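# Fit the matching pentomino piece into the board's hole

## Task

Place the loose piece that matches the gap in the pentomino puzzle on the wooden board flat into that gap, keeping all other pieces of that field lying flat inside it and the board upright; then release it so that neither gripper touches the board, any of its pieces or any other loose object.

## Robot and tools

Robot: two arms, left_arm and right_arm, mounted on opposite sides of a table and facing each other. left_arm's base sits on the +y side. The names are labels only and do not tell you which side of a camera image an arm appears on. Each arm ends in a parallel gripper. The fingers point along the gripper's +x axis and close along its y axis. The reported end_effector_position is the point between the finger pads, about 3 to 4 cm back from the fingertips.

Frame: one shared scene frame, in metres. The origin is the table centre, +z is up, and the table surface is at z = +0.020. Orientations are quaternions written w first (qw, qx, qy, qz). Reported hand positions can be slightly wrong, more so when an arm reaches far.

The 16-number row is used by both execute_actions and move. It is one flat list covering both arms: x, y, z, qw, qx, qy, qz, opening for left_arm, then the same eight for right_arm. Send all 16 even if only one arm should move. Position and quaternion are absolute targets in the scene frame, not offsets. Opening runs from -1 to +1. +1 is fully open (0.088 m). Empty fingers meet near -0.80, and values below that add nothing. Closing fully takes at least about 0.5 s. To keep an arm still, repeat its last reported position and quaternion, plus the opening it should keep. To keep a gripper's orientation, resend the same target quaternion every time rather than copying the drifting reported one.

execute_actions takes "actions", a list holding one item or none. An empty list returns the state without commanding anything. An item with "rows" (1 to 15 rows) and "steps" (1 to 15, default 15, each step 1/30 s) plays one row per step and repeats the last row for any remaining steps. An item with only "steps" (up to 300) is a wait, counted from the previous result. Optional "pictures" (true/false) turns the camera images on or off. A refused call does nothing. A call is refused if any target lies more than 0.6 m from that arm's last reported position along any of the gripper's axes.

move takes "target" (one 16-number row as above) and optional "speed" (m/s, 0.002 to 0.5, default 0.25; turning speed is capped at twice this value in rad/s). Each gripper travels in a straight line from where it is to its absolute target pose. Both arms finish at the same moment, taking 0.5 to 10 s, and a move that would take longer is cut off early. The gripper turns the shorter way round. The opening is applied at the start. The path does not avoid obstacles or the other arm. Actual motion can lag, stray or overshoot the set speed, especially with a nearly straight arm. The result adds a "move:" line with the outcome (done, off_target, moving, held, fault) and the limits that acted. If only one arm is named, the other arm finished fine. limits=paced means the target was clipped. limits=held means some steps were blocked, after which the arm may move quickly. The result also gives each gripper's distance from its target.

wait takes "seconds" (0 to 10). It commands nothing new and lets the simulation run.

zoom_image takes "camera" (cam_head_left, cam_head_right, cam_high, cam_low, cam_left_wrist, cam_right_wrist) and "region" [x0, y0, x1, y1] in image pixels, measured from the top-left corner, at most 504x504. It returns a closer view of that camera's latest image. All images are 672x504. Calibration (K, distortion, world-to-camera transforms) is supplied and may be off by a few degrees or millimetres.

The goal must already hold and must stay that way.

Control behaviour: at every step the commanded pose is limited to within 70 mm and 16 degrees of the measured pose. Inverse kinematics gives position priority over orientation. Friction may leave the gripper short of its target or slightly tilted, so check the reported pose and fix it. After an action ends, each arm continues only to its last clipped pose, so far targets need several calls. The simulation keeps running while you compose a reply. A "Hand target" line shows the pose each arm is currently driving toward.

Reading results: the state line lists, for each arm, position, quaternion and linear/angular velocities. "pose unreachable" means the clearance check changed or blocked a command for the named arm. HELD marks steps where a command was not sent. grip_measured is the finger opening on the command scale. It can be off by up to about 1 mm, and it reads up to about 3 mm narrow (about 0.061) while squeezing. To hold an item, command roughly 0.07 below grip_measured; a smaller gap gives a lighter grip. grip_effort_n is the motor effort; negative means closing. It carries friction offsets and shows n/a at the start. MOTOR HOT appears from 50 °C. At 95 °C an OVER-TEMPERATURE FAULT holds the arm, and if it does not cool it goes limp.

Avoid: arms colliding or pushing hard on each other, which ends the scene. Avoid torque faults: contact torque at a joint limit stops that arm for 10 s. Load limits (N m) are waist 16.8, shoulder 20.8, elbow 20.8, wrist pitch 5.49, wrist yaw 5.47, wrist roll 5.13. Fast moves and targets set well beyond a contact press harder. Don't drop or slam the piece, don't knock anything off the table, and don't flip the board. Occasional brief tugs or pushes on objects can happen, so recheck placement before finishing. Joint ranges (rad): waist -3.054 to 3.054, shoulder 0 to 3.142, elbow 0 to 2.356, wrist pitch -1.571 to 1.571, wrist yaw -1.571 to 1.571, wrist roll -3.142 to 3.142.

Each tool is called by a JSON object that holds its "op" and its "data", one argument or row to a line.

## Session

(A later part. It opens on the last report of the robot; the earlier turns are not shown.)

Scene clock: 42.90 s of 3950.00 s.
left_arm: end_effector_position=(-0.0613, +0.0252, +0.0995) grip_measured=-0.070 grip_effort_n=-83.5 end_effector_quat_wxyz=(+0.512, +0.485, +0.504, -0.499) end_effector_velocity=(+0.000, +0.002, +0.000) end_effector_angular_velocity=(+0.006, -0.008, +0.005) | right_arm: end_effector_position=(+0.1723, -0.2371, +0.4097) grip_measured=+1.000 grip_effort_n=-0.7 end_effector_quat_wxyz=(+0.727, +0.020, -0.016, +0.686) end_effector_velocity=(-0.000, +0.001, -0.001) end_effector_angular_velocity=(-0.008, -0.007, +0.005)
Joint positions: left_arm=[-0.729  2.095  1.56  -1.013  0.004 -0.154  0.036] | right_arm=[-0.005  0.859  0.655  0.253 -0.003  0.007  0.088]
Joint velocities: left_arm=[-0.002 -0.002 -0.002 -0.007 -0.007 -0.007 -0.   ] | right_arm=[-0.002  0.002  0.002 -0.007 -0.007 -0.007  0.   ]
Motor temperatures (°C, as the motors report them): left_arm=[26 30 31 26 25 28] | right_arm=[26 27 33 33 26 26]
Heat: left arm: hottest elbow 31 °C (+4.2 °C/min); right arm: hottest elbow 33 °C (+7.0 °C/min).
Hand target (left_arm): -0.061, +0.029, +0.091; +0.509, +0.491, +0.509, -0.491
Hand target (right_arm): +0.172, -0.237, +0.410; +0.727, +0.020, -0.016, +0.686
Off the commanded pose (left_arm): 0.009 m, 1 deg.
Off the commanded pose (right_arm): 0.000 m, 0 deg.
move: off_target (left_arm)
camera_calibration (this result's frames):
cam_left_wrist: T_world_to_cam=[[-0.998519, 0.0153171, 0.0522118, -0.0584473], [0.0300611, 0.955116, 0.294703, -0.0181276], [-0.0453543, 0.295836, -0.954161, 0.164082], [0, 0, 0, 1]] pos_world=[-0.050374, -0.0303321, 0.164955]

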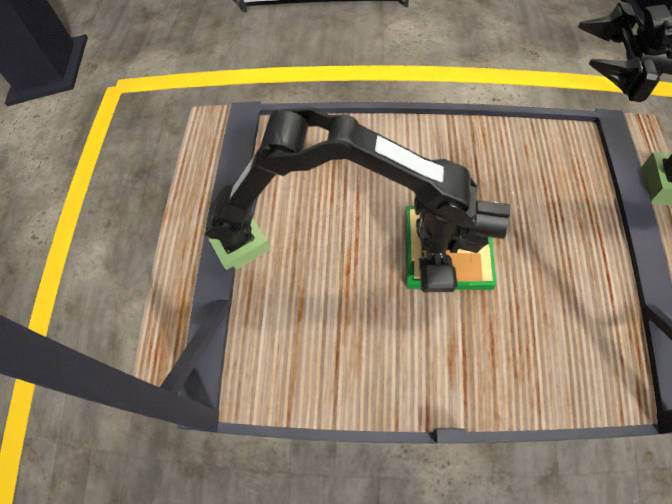

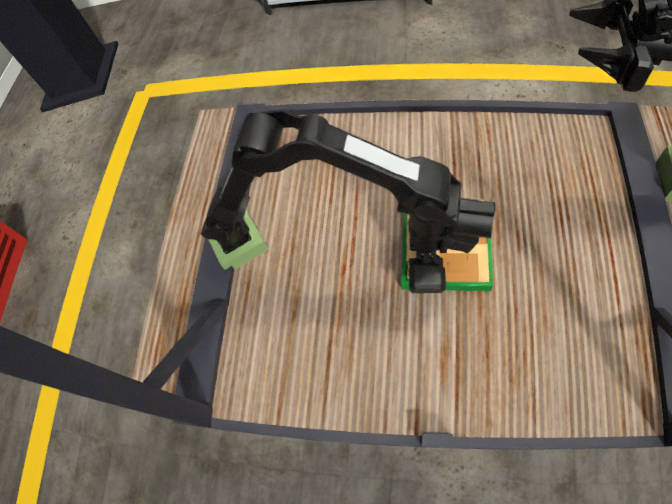

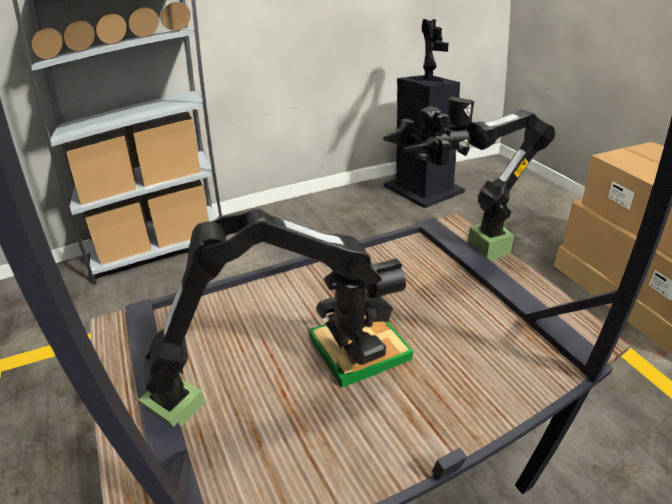

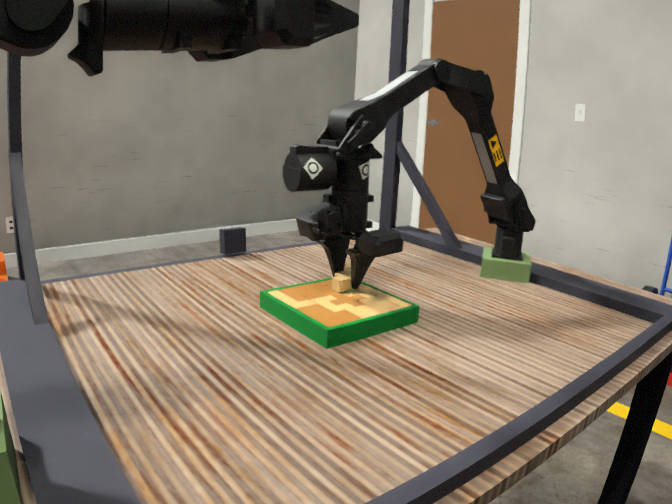

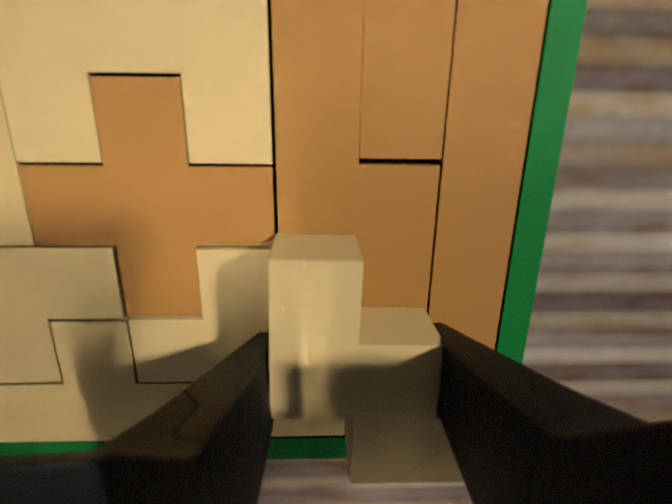

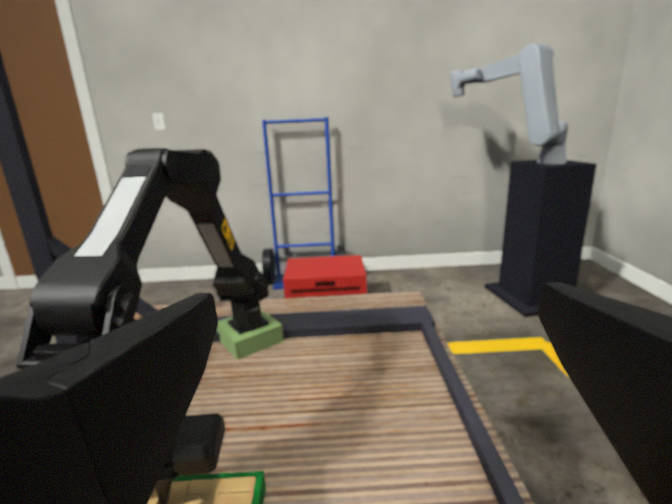

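{"op": "move", "data": {
  "target": [-0.062,0.033,0.090,0.503,0.497,0.512,-0.488,-0.15,0.172,-0.237,0.41,0.727,0.02,-0.016,0.686,1],
  "speed": 0.02
}}

Scene clock: 45.60 s of 3950.00 s.
left_arm: end_effector_position=(-0.0612, +0.0277, +0.0989) grip_measured=-0.070 grip_effort_n=-83.5 end_effector_quat_wxyz=(+0.509, +0.488, +0.506, -0.496) end_effector_velocity=(+0.000, +0.002, -0.002) end_effector_angular_velocity=(+0.011, -0.009, -0.010) | right_arm: end_effector_position=(+0.1723, -0.2371, +0.4097) grip_measured=+1.000 grip_effort_n=-0.7 end_effector_quat_wxyz=(+0.727, +0.020, -0.016, +0.686) end_effector_velocity=(-0.003, -0.000, -0.002) end_effector_angular_velocity=(-0.009, -0.023, +0.018)
Joint positions: left_arm=[-0.729  2.095  1.558 -1.021  0.004 -0.154  0.036] | right_arm=[-0.005  0.859  0.655  0.253 -0.003  0.007  0.088]
Joint velocities: left_arm=[-0.002  0.002 -0.002 -0.007 -0.007  0.007  0.   ] | right_arm=[-0.002 -0.002 -0.002 -0.007 -0.022 -0.022  0.   ]
Motor temperatures (°C, as the motors report them): left_arm=[26 31 31 26 25 28] | right_arm=[26 27 33 33 26 26]
Heat: left arm: hottest shoulder 31 °C (+3.9 °C/min); right arm: hottest elbow 33 °C (+6.6 °C/min).
Hand target (left_arm): -0.062, +0.033, +0.090; +0.503, +0.497, +0.512, -0.488
Hand target (right_arm): +0.172, -0.237, +0.410; +0.727, +0.020, -0.016, +0.686
Off the commanded pose (left_arm): 0.010 m, 2 deg.
Off the commanded pose (right_arm): 0.000 m, 0 deg.
move: off_target (left_arm)
camera_calibration (this result's frames):
cam_left_wrist: T_world_to_cam=[[-0.998586, 0.0147695, 0.0510768, -0.058177], [0.0296725, 0.951937, 0.304853, -0.0212833], [-0.0441194, 0.305937, -0.951029, 0.162269], [0, 0, 0, 1]] pos_world=[-0.050304, -0.0285243, 0.163782]

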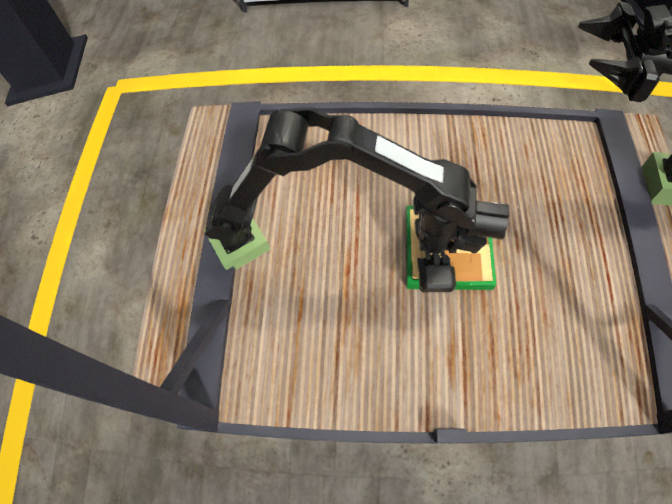

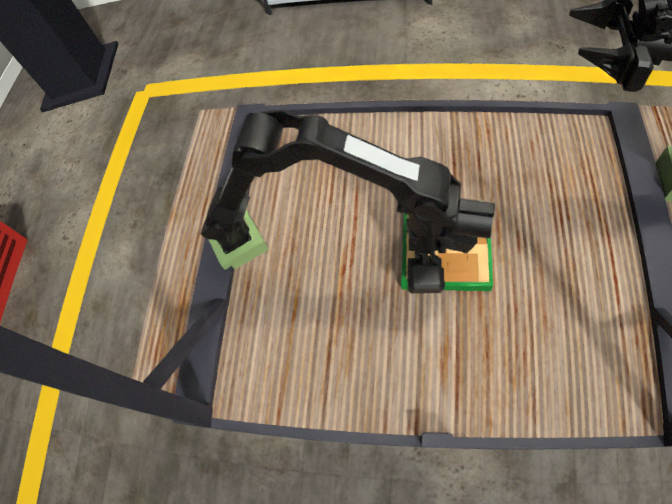

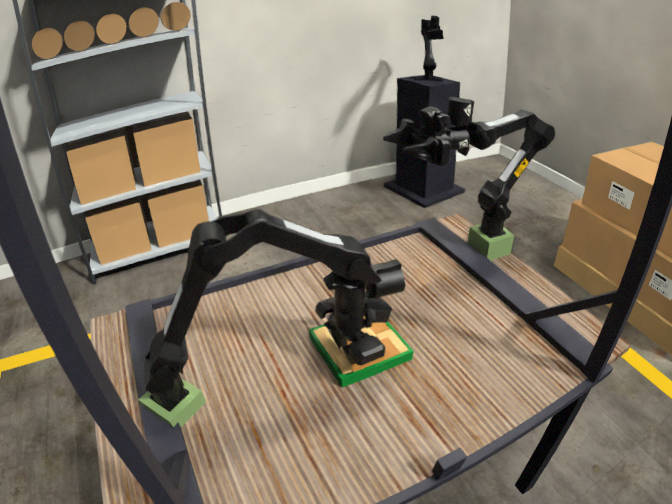

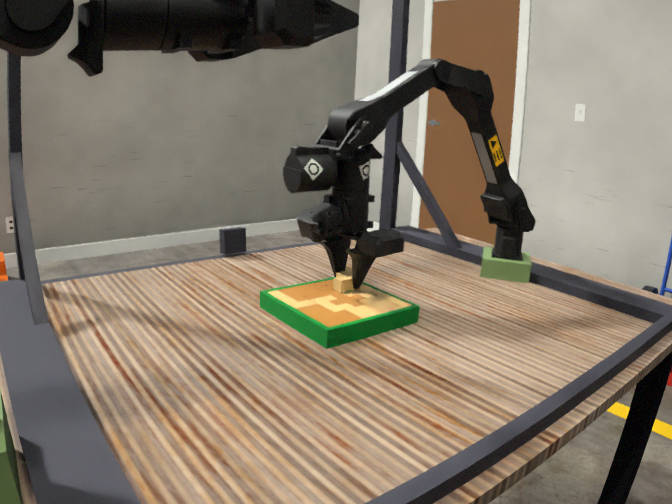

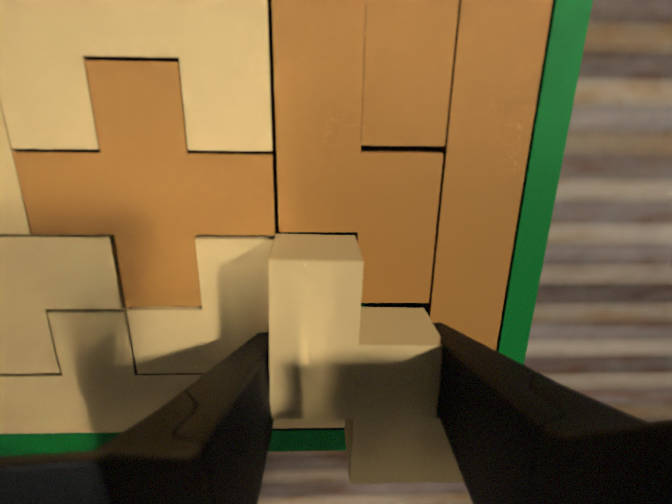

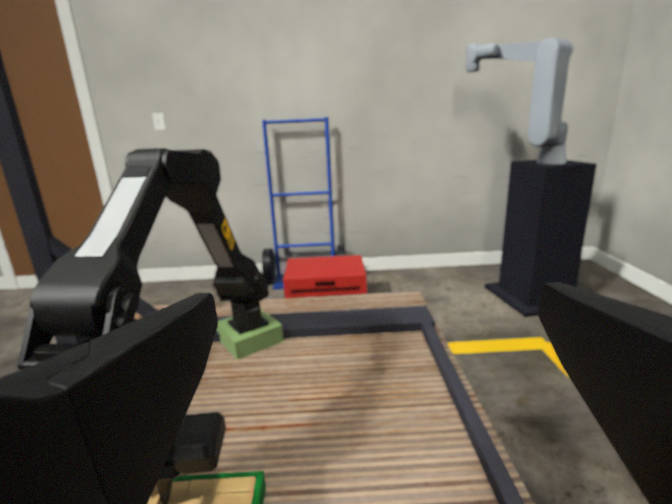

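Nearly aligned and apparently in contact; nudging −x.

{"op": "move", "data": {
  "target": [-0.0645,0.029,0.095,0.509,0.488,0.506,-0.496,-0.15,0.172,-0.237,0.41,0.727,0.02,-0.016,0.686,1],
  "speed": 0.02
}}

Scene clock: 48.07 s of 3950.00 s.
left_arm: end_effector_position=(-0.0634, +0.0258, +0.0988) grip_measured=-0.070 grip_effort_n=-83.5 end_effector_quat_wxyz=(+0.511, +0.485, +0.503, -0.500) end_effector_velocity=(-0.002, +0.004, -0.001) end_effector_angular_velocity=(+0.013, +0.006, +0.005) | right_arm: end_effector_position=(+0.1723, -0.2371, +0.4097) grip_measured=+1.000 grip_effort_n=-1.2 end_effector_quat_wxyz=(+0.727, +0.020, -0.016, +0.686) end_effector_velocity=(-0.000, -0.001, +0.001) end_effector_angular_velocity=(+0.006, -0.023, +0.004)
Joint positions: left_arm=[-0.734  2.095  1.557 -1.01   0.004 -0.156  0.036] | right_arm=[-0.005  0.859  0.655  0.253 -0.003  0.007  0.088]
Joint velocities: left_arm=[-0.002 -0.002 -0.007 -0.007  0.007 -0.007 -0.   ] | right_arm=[-0.002 -0.002 -0.002  0.007 -0.007 -0.022  0.   ]
Motor temperatures (°C, as the motors report them): left_arm=[26 31 31 26 25 28] | right_arm=[26 27 33 33 26 26]
Heat: left arm: hottest shoulder 31 °C (+3.7 °C/min); right arm: hottest elbow 33 °C (+6.2 °C/min).
Hand target (left_arm): -0.064, +0.029, +0.095; +0.509, +0.488, +0.506, -0.496
Hand target (right_arm): +0.172, -0.237, +0.410; +0.727, +0.020, -0.016, +0.686
Off the commanded pose (left_arm): 0.005 m, 1 deg.
Off the commanded pose (right_arm): 0.000 m, 0 deg.
move: done
camera_calibration (this result's frames):
cam_left_wrist: T_world_to_cam=[[-0.998473, 0.0179634, 0.0522309, -0.0605542], [0.0326157, 0.954915, 0.295082, -0.0182656], [-0.0445754, 0.296335, -0.954043, 0.163139], [0, 0, 0, 1]] pos_world=[-0.0525941, -0.0298139, 0.164194]

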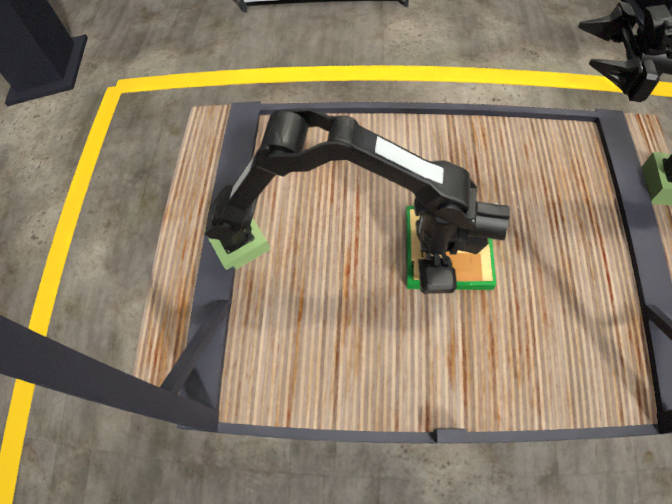

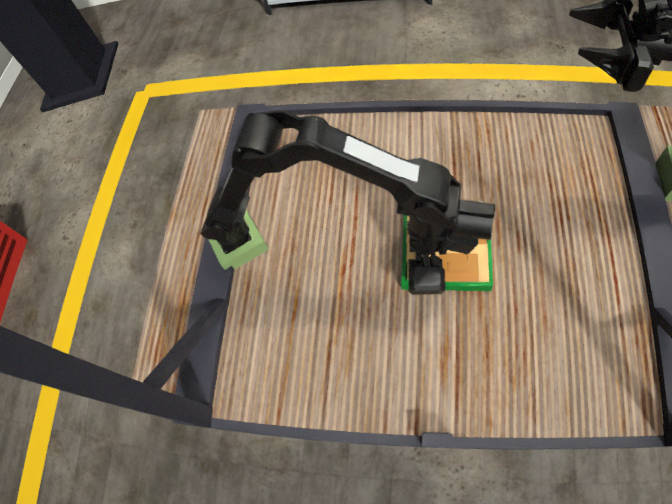

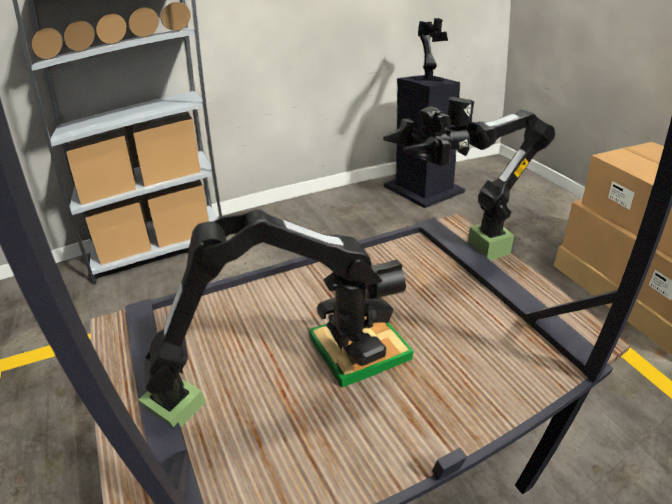

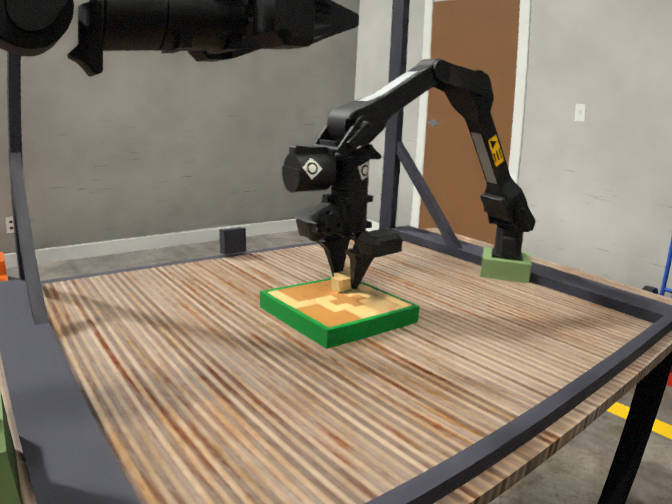

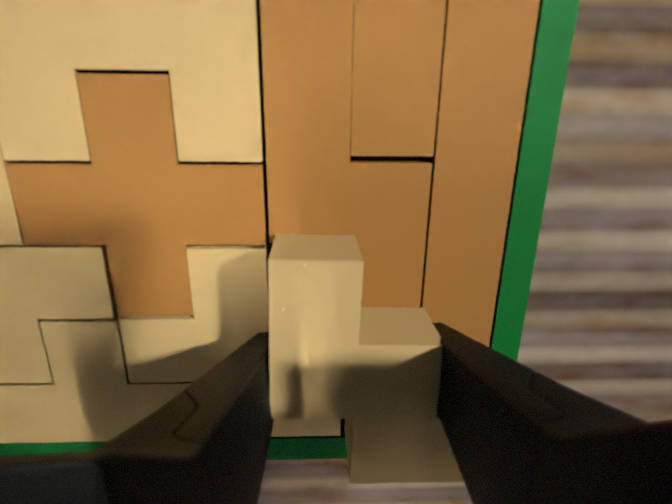

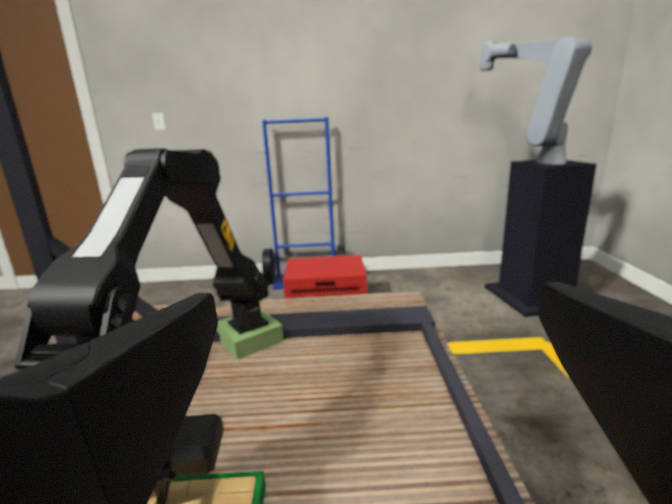

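{"op": "move", "data": {
  "target": [-0.0593,0.0335,0.090,0.502,0.498,0.513,-0.487,-0.15,0.172,-0.237,0.41,0.727,0.02,-0.016,0.686,1],
  "speed": 0.02
}}

Scene clock: 52.10 s of 3950.00 s.
left_arm: end_effector_position=(-0.0616, +0.0289, +0.0987) grip_measured=-0.070 grip_effort_n=-83.5 end_effector_quat_wxyz=(+0.508, +0.489, +0.507, -0.495) end_effector_velocity=(+0.000, +0.002, +0.002) end_effector_angular_velocity=(+0.002, -0.008, +0.005) | right_arm: end_effector_position=(+0.1723, -0.2371, +0.4097) grip_measured=+1.000 grip_effort_n=-0.7 end_effector_quat_wxyz=(+0.727, +0.020, -0.016, +0.686) end_effector_velocity=(+0.003, +0.000, -0.001) end_effector_angular_velocity=(-0.008, -0.006, -0.015)
Joint positions: left_arm=[-0.73   2.095  1.557 -1.025  0.004 -0.156  0.036] | right_arm=[-0.005  0.859  0.655  0.253 -0.003  0.007  0.088]
Joint velocities: left_arm=[-0.002 -0.007 -0.002 -0.007 -0.007 -0.007 -0.   ] | right_arm=[-0.007  0.002  0.002 -0.007  0.007 -0.007  0.   ]
Motor temperatures (°C, as the motors report them): left_arm=[26 32 31 26 25 28] | right_arm=[26 27 33 33 26 26]
Heat: left arm: hottest shoulder 32 °C (+4.6 °C/min); right arm: hottest elbow 33 °C (+5.8 °C/min).
Hand target (left_arm): -0.059, +0.033, +0.090; +0.502, +0.498, +0.513, -0.487
Hand target (right_arm): +0.172, -0.237, +0.410; +0.727, +0.020, -0.016, +0.686
Off the commanded pose (left_arm): 0.010 m, 2 deg.
Off the commanded pose (right_arm): 0.000 m, 0 deg.
move: off_target (left_arm)
camera_calibration (this result's frames):
cam_left_wrist: T_world_to_cam=[[-0.998621, 0.0141381, 0.0505576, -0.058568], [0.0291281, 0.950433, 0.309561, -0.0228104], [-0.043675, 0.310607, -0.949535, 0.161343], [0, 0, 0, 1]] pos_world=[-0.0507762, -0.0276065, 0.163223]

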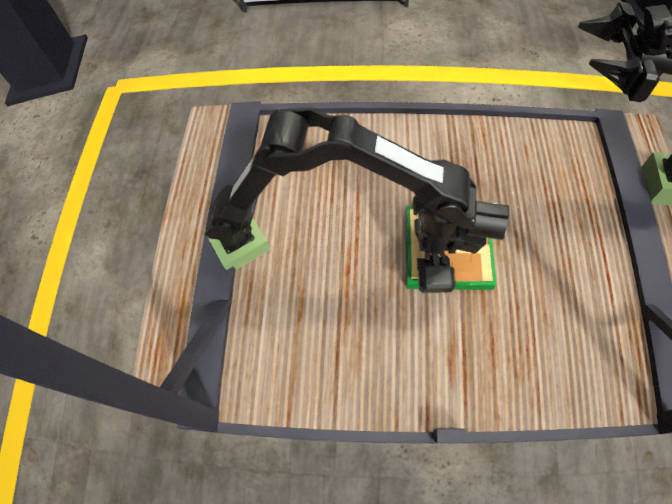

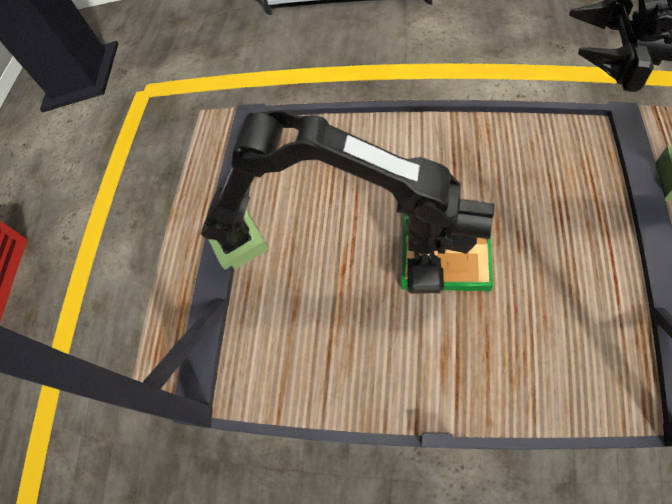

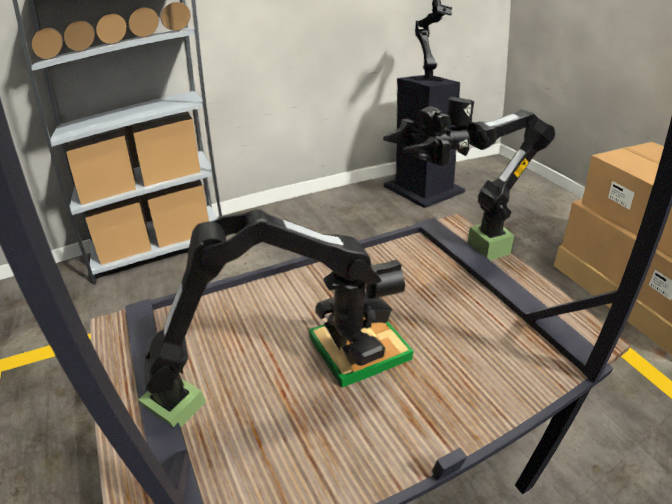

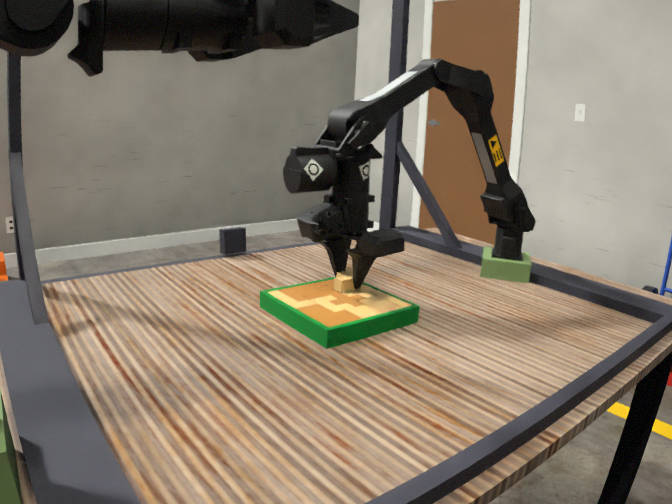

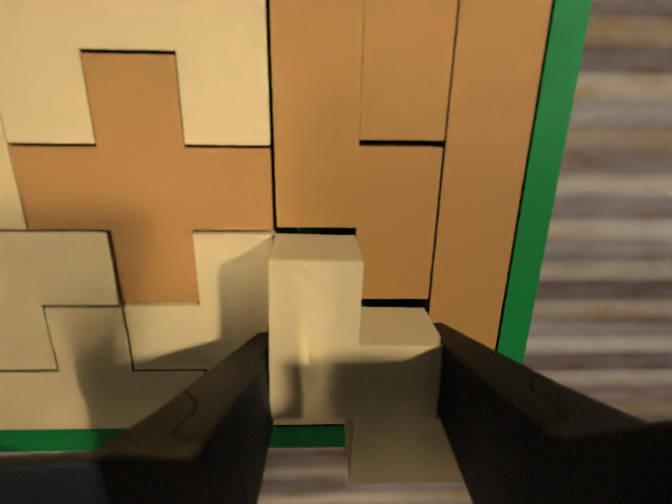

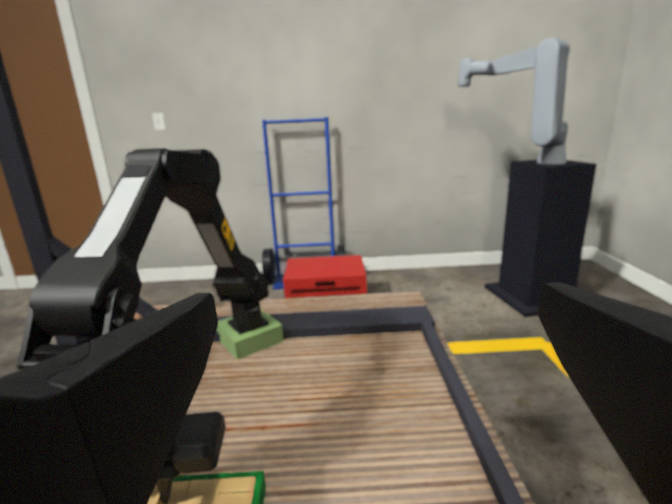

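{"op": "execute_actions", "data": {
  "actions": [
    {"rows":[[-0.0593,0.0335,0.086,0.502,0.498,0.513,-0.487,-0.15,0.172,-0.237,0.41,0.727,0.02,-0.016,0.686,1]]}
  ]
}}

{"op": "execute_actions", "data": {
  "actions": [
    {"rows":[[-0.0593,0.0335,0.086,0.502,0.498,0.513,-0.487,0.04,0.172,-0.237,0.41,0.727,0.02,-0.016,0.686,1]]}
  ]
}}

Scene clock: 55.10 s of 3950.00 s.
left_arm: end_effector_position=(-0.0616, +0.0292, +0.0963) grip_measured=-0.070 grip_effort_n=-83.5 end_effector_quat_wxyz=(+0.508, +0.489, +0.507, -0.495) end_effector_velocity=(-0.002, +0.003, -0.002) end_effector_angular_velocity=(+0.013, +0.006, +0.019) | right_arm: end_effector_position=(+0.1723, -0.2371, +0.4097) grip_measured=+1.000 grip_effort_n=-1.2 end_effector_quat_wxyz=(+0.727, +0.020, -0.016, +0.686) end_effector_velocity=(-0.000, +0.001, -0.003) end_effector_angular_velocity=(-0.013, -0.007, +0.005)
Joint positions: left_arm=[-0.73   2.097  1.551 -1.018  0.004 -0.155  0.036] | right_arm=[-0.005  0.859  0.655  0.253 -0.003  0.007  0.088]
Joint velocities: left_arm=[-0.002  0.002 -0.002 -0.007  0.007 -0.022  0.   ] | right_arm=[-0.002  0.002 -0.002 -0.007 -0.007 -0.007  0.   ]
Motor temperatures (°C, as the motors report them): left_arm=[26 32 31 26 25 28] | right_arm=[26 28 33 34 26 26]
Heat: left arm: hottest shoulder 32 °C (+4.4 °C/min); right arm: hottest wrist pitch 34 °C (+6.5 °C/min).
Hand target (left_arm): -0.059, +0.034, +0.086; +0.502, +0.498, +0.513, -0.487
Hand target (right_arm): +0.172, -0.237, +0.410; +0.727, +0.020, -0.016, +0.686
Off the commanded pose (left_arm): 0.011 m, 2 deg.
Off the commanded pose (right_arm): 0.000 m, 0 deg.
Steps of this call (steps 1 to 75: nothing new was sent; steps 76 to 90: all 15 steps of this action). Readings (end_effector_position):
76: left_arm (-0.0616, +0.0293, +0.0983) | right_arm (+0.1723, -0.2371, +0.4097)
77: left_arm (-0.0616, +0.0295, +0.0979) | right_arm (+0.1723, -0.2371, +0.4097)
79: left_arm (-0.0616, +0.0295, +0.0968) | right_arm (+0.1723, -0.2371, +0.4097)
83: left_arm (-0.0616, +0.0291, +0.0965) | right_arm (+0.1723, -0.2371, +0.4097)
90: the state above
camera_calibration (this result's frames):
cam_left_wrist: T_world_to_cam=[[-0.998615, 0.0148619, 0.0504691, -0.0584328], [0.0298223, 0.950177, 0.31028, -0.022368], [-0.0433433, 0.311355, -0.949305, 0.159029], [0, 0, 0, 1]] pos_world=[-0.050792, -0.0273925, 0.160856]

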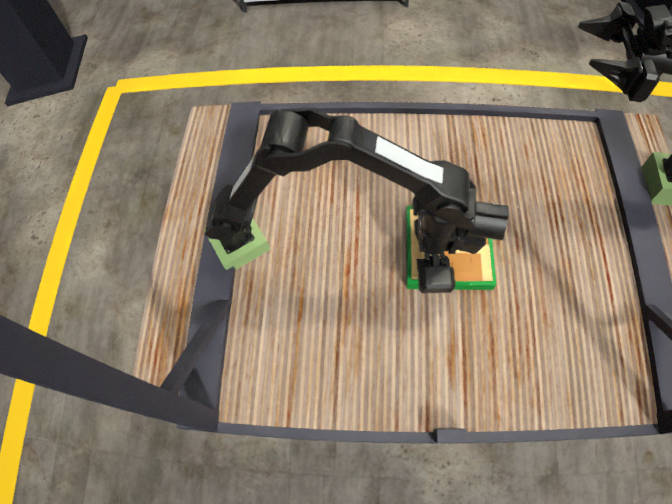

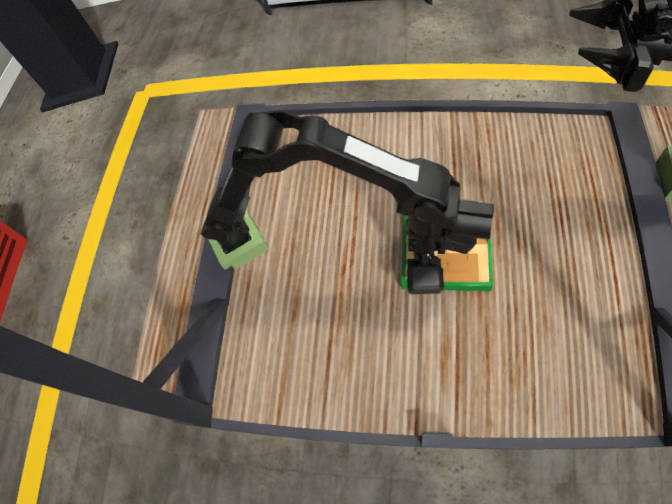

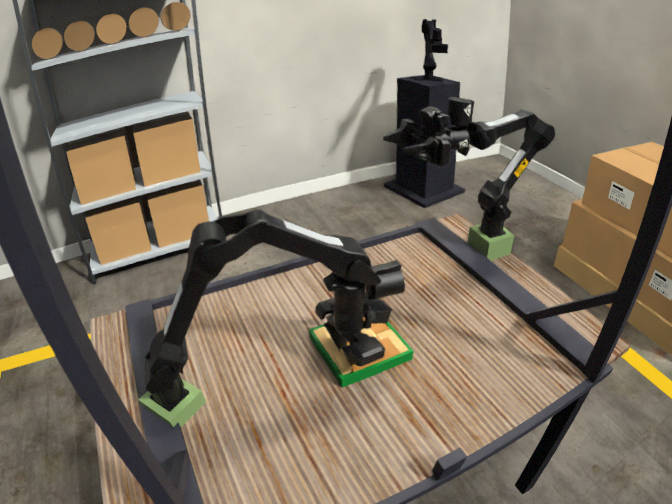

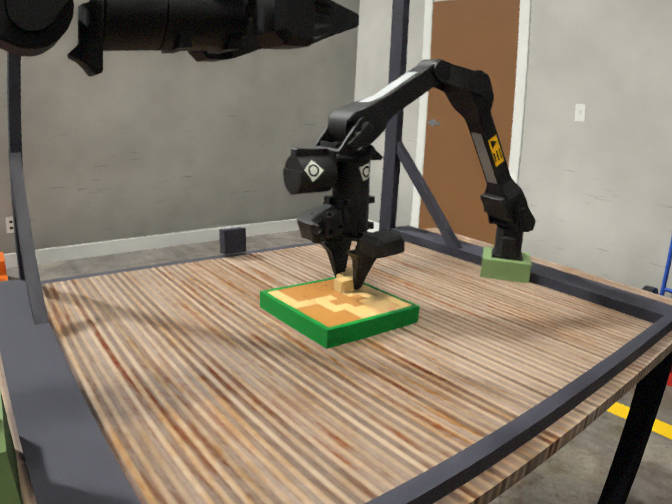

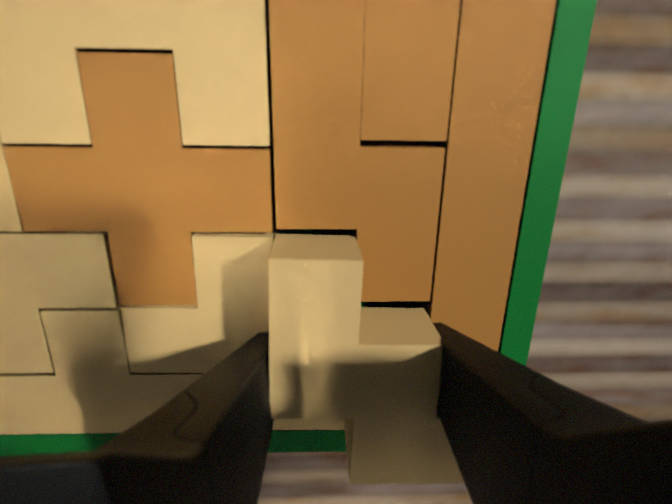

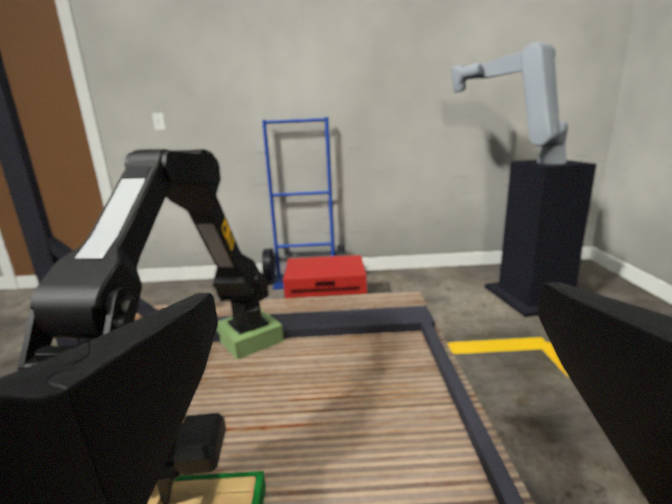

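Scene clock: 55.60 s of 3950.00 s.
left_arm: end_effector_position=(-0.0613, +0.0289, +0.0956) grip_measured=+0.034 grip_effort_n=15.1 end_effector_quat_wxyz=(+0.508, +0.489, +0.508, -0.495) end_effector_velocity=(+0.001, +0.005, +0.000) end_effector_angular_velocity=(+0.021, -0.010, -0.010) | right_arm: end_effector_position=(+0.1723, -0.2371, +0.4097) grip_measured=+1.000 grip_effort_n=-1.2 end_effector_quat_wxyz=(+0.727, +0.020, -0.016, +0.686) end_effector_velocity=(+0.002, +0.001, -0.003) end_effector_angular_velocity=(-0.013, -0.021, -0.011)
Joint positions: left_arm=[-0.73   2.098  1.55  -1.015  0.004 -0.155  0.041] | right_arm=[-0.005  0.859  0.655  0.253 -0.003  0.007  0.088]
Joint velocities: left_arm=[-0.002 -0.002 -0.002 -0.022 -0.007  0.007  0.001] | right_arm=[-0.002  0.002 -0.002 -0.007  0.007 -0.022  0.   ]
Motor temperatures (°C, as the motors report them): left_arm=[26 32 31 26 25 28] | right_arm=[26 28 33 34 26 26]
Heat: left arm: hottest shoulder 32 °C (+4.3 °C/min); right arm: hottest wrist pitch 34 °C (+6.5 °C/min).
Hand target (left_arm): -0.059, +0.034, +0.086; +0.502, +0.498, +0.513, -0.487
Hand target (right_arm): +0.172, -0.237, +0.410; +0.727, +0.020, -0.016, +0.686
Off the commanded pose (left_arm): 0.011 m, 2 deg.
Off the commanded pose (right_arm): 0.000 m, 0 deg.
Steps of this call (steps 1 to 15: all 15 steps of this action). Readings (end_effector_position):
1: left_arm (-0.0616, +0.0292, +0.0963) | right_arm (+0.1723, -0.2371, +0.4097)
2: left_arm (-0.0616, +0.0290, +0.0963) | right_arm (+0.1723, -0.2371, +0.4097)
4: left_arm (-0.0616, +0.0290, +0.0961) | right_arm (+0.1723, -0.2371, +0.4097)
8: left_arm (-0.0615, +0.0289, +0.0956) | right_arm (+0.1723, -0.2371, +0.4097)
15: the state above
camera_calibration (this result's frames):
cam_left_wrist: T_world_to_cam=[[-0.998624, 0.0141191, 0.0505106, -0.0581067], [0.0291119, 0.950317, 0.309919, -0.0218777], [-0.0436253, 0.310963, -0.94942, 0.158423], [0, 0, 0, 1]] pos_world=[-0.0504786, -0.0276523, 0.160125]

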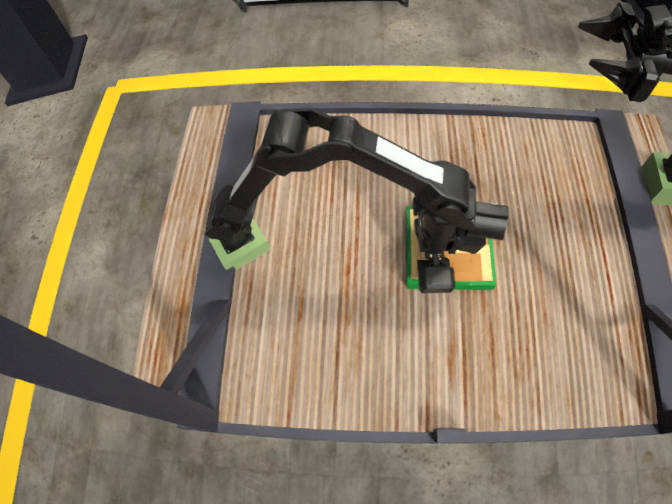

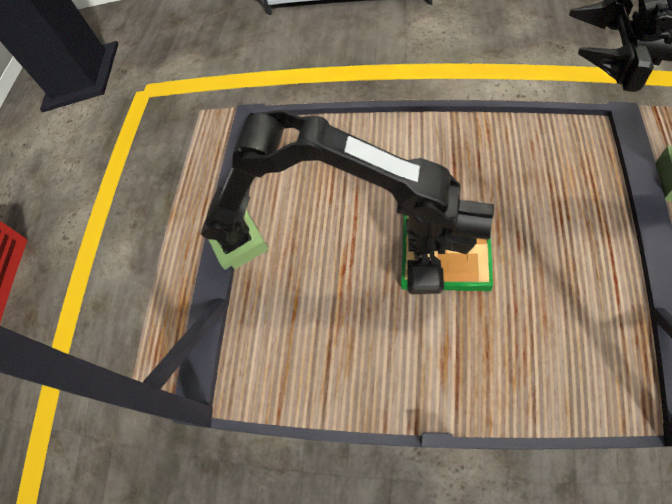

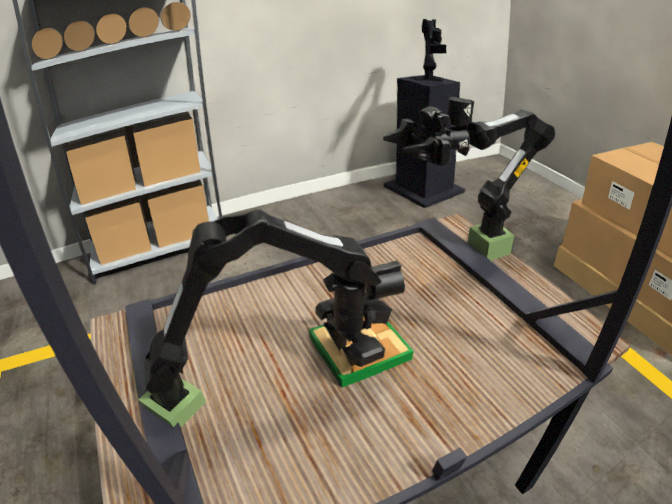

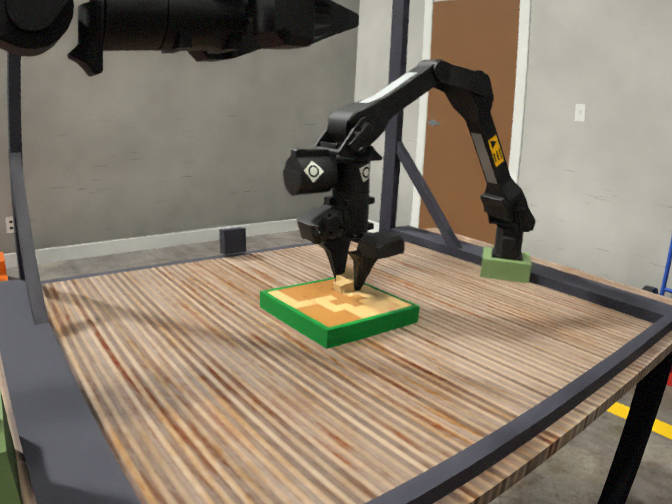

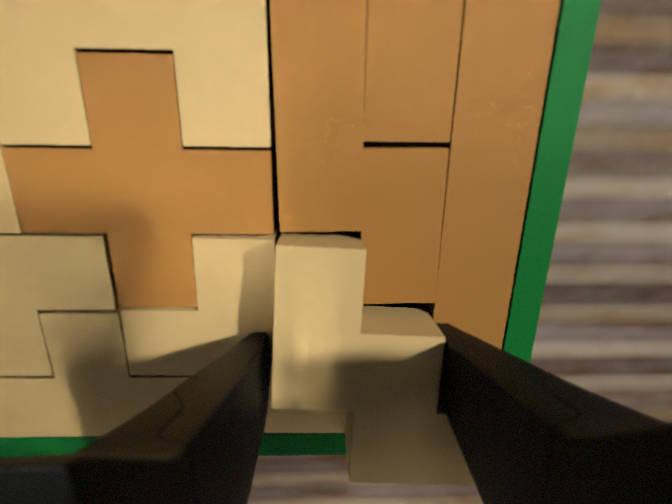

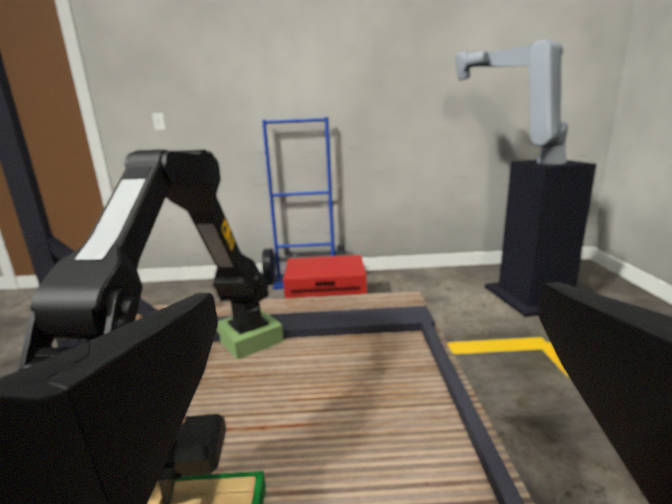

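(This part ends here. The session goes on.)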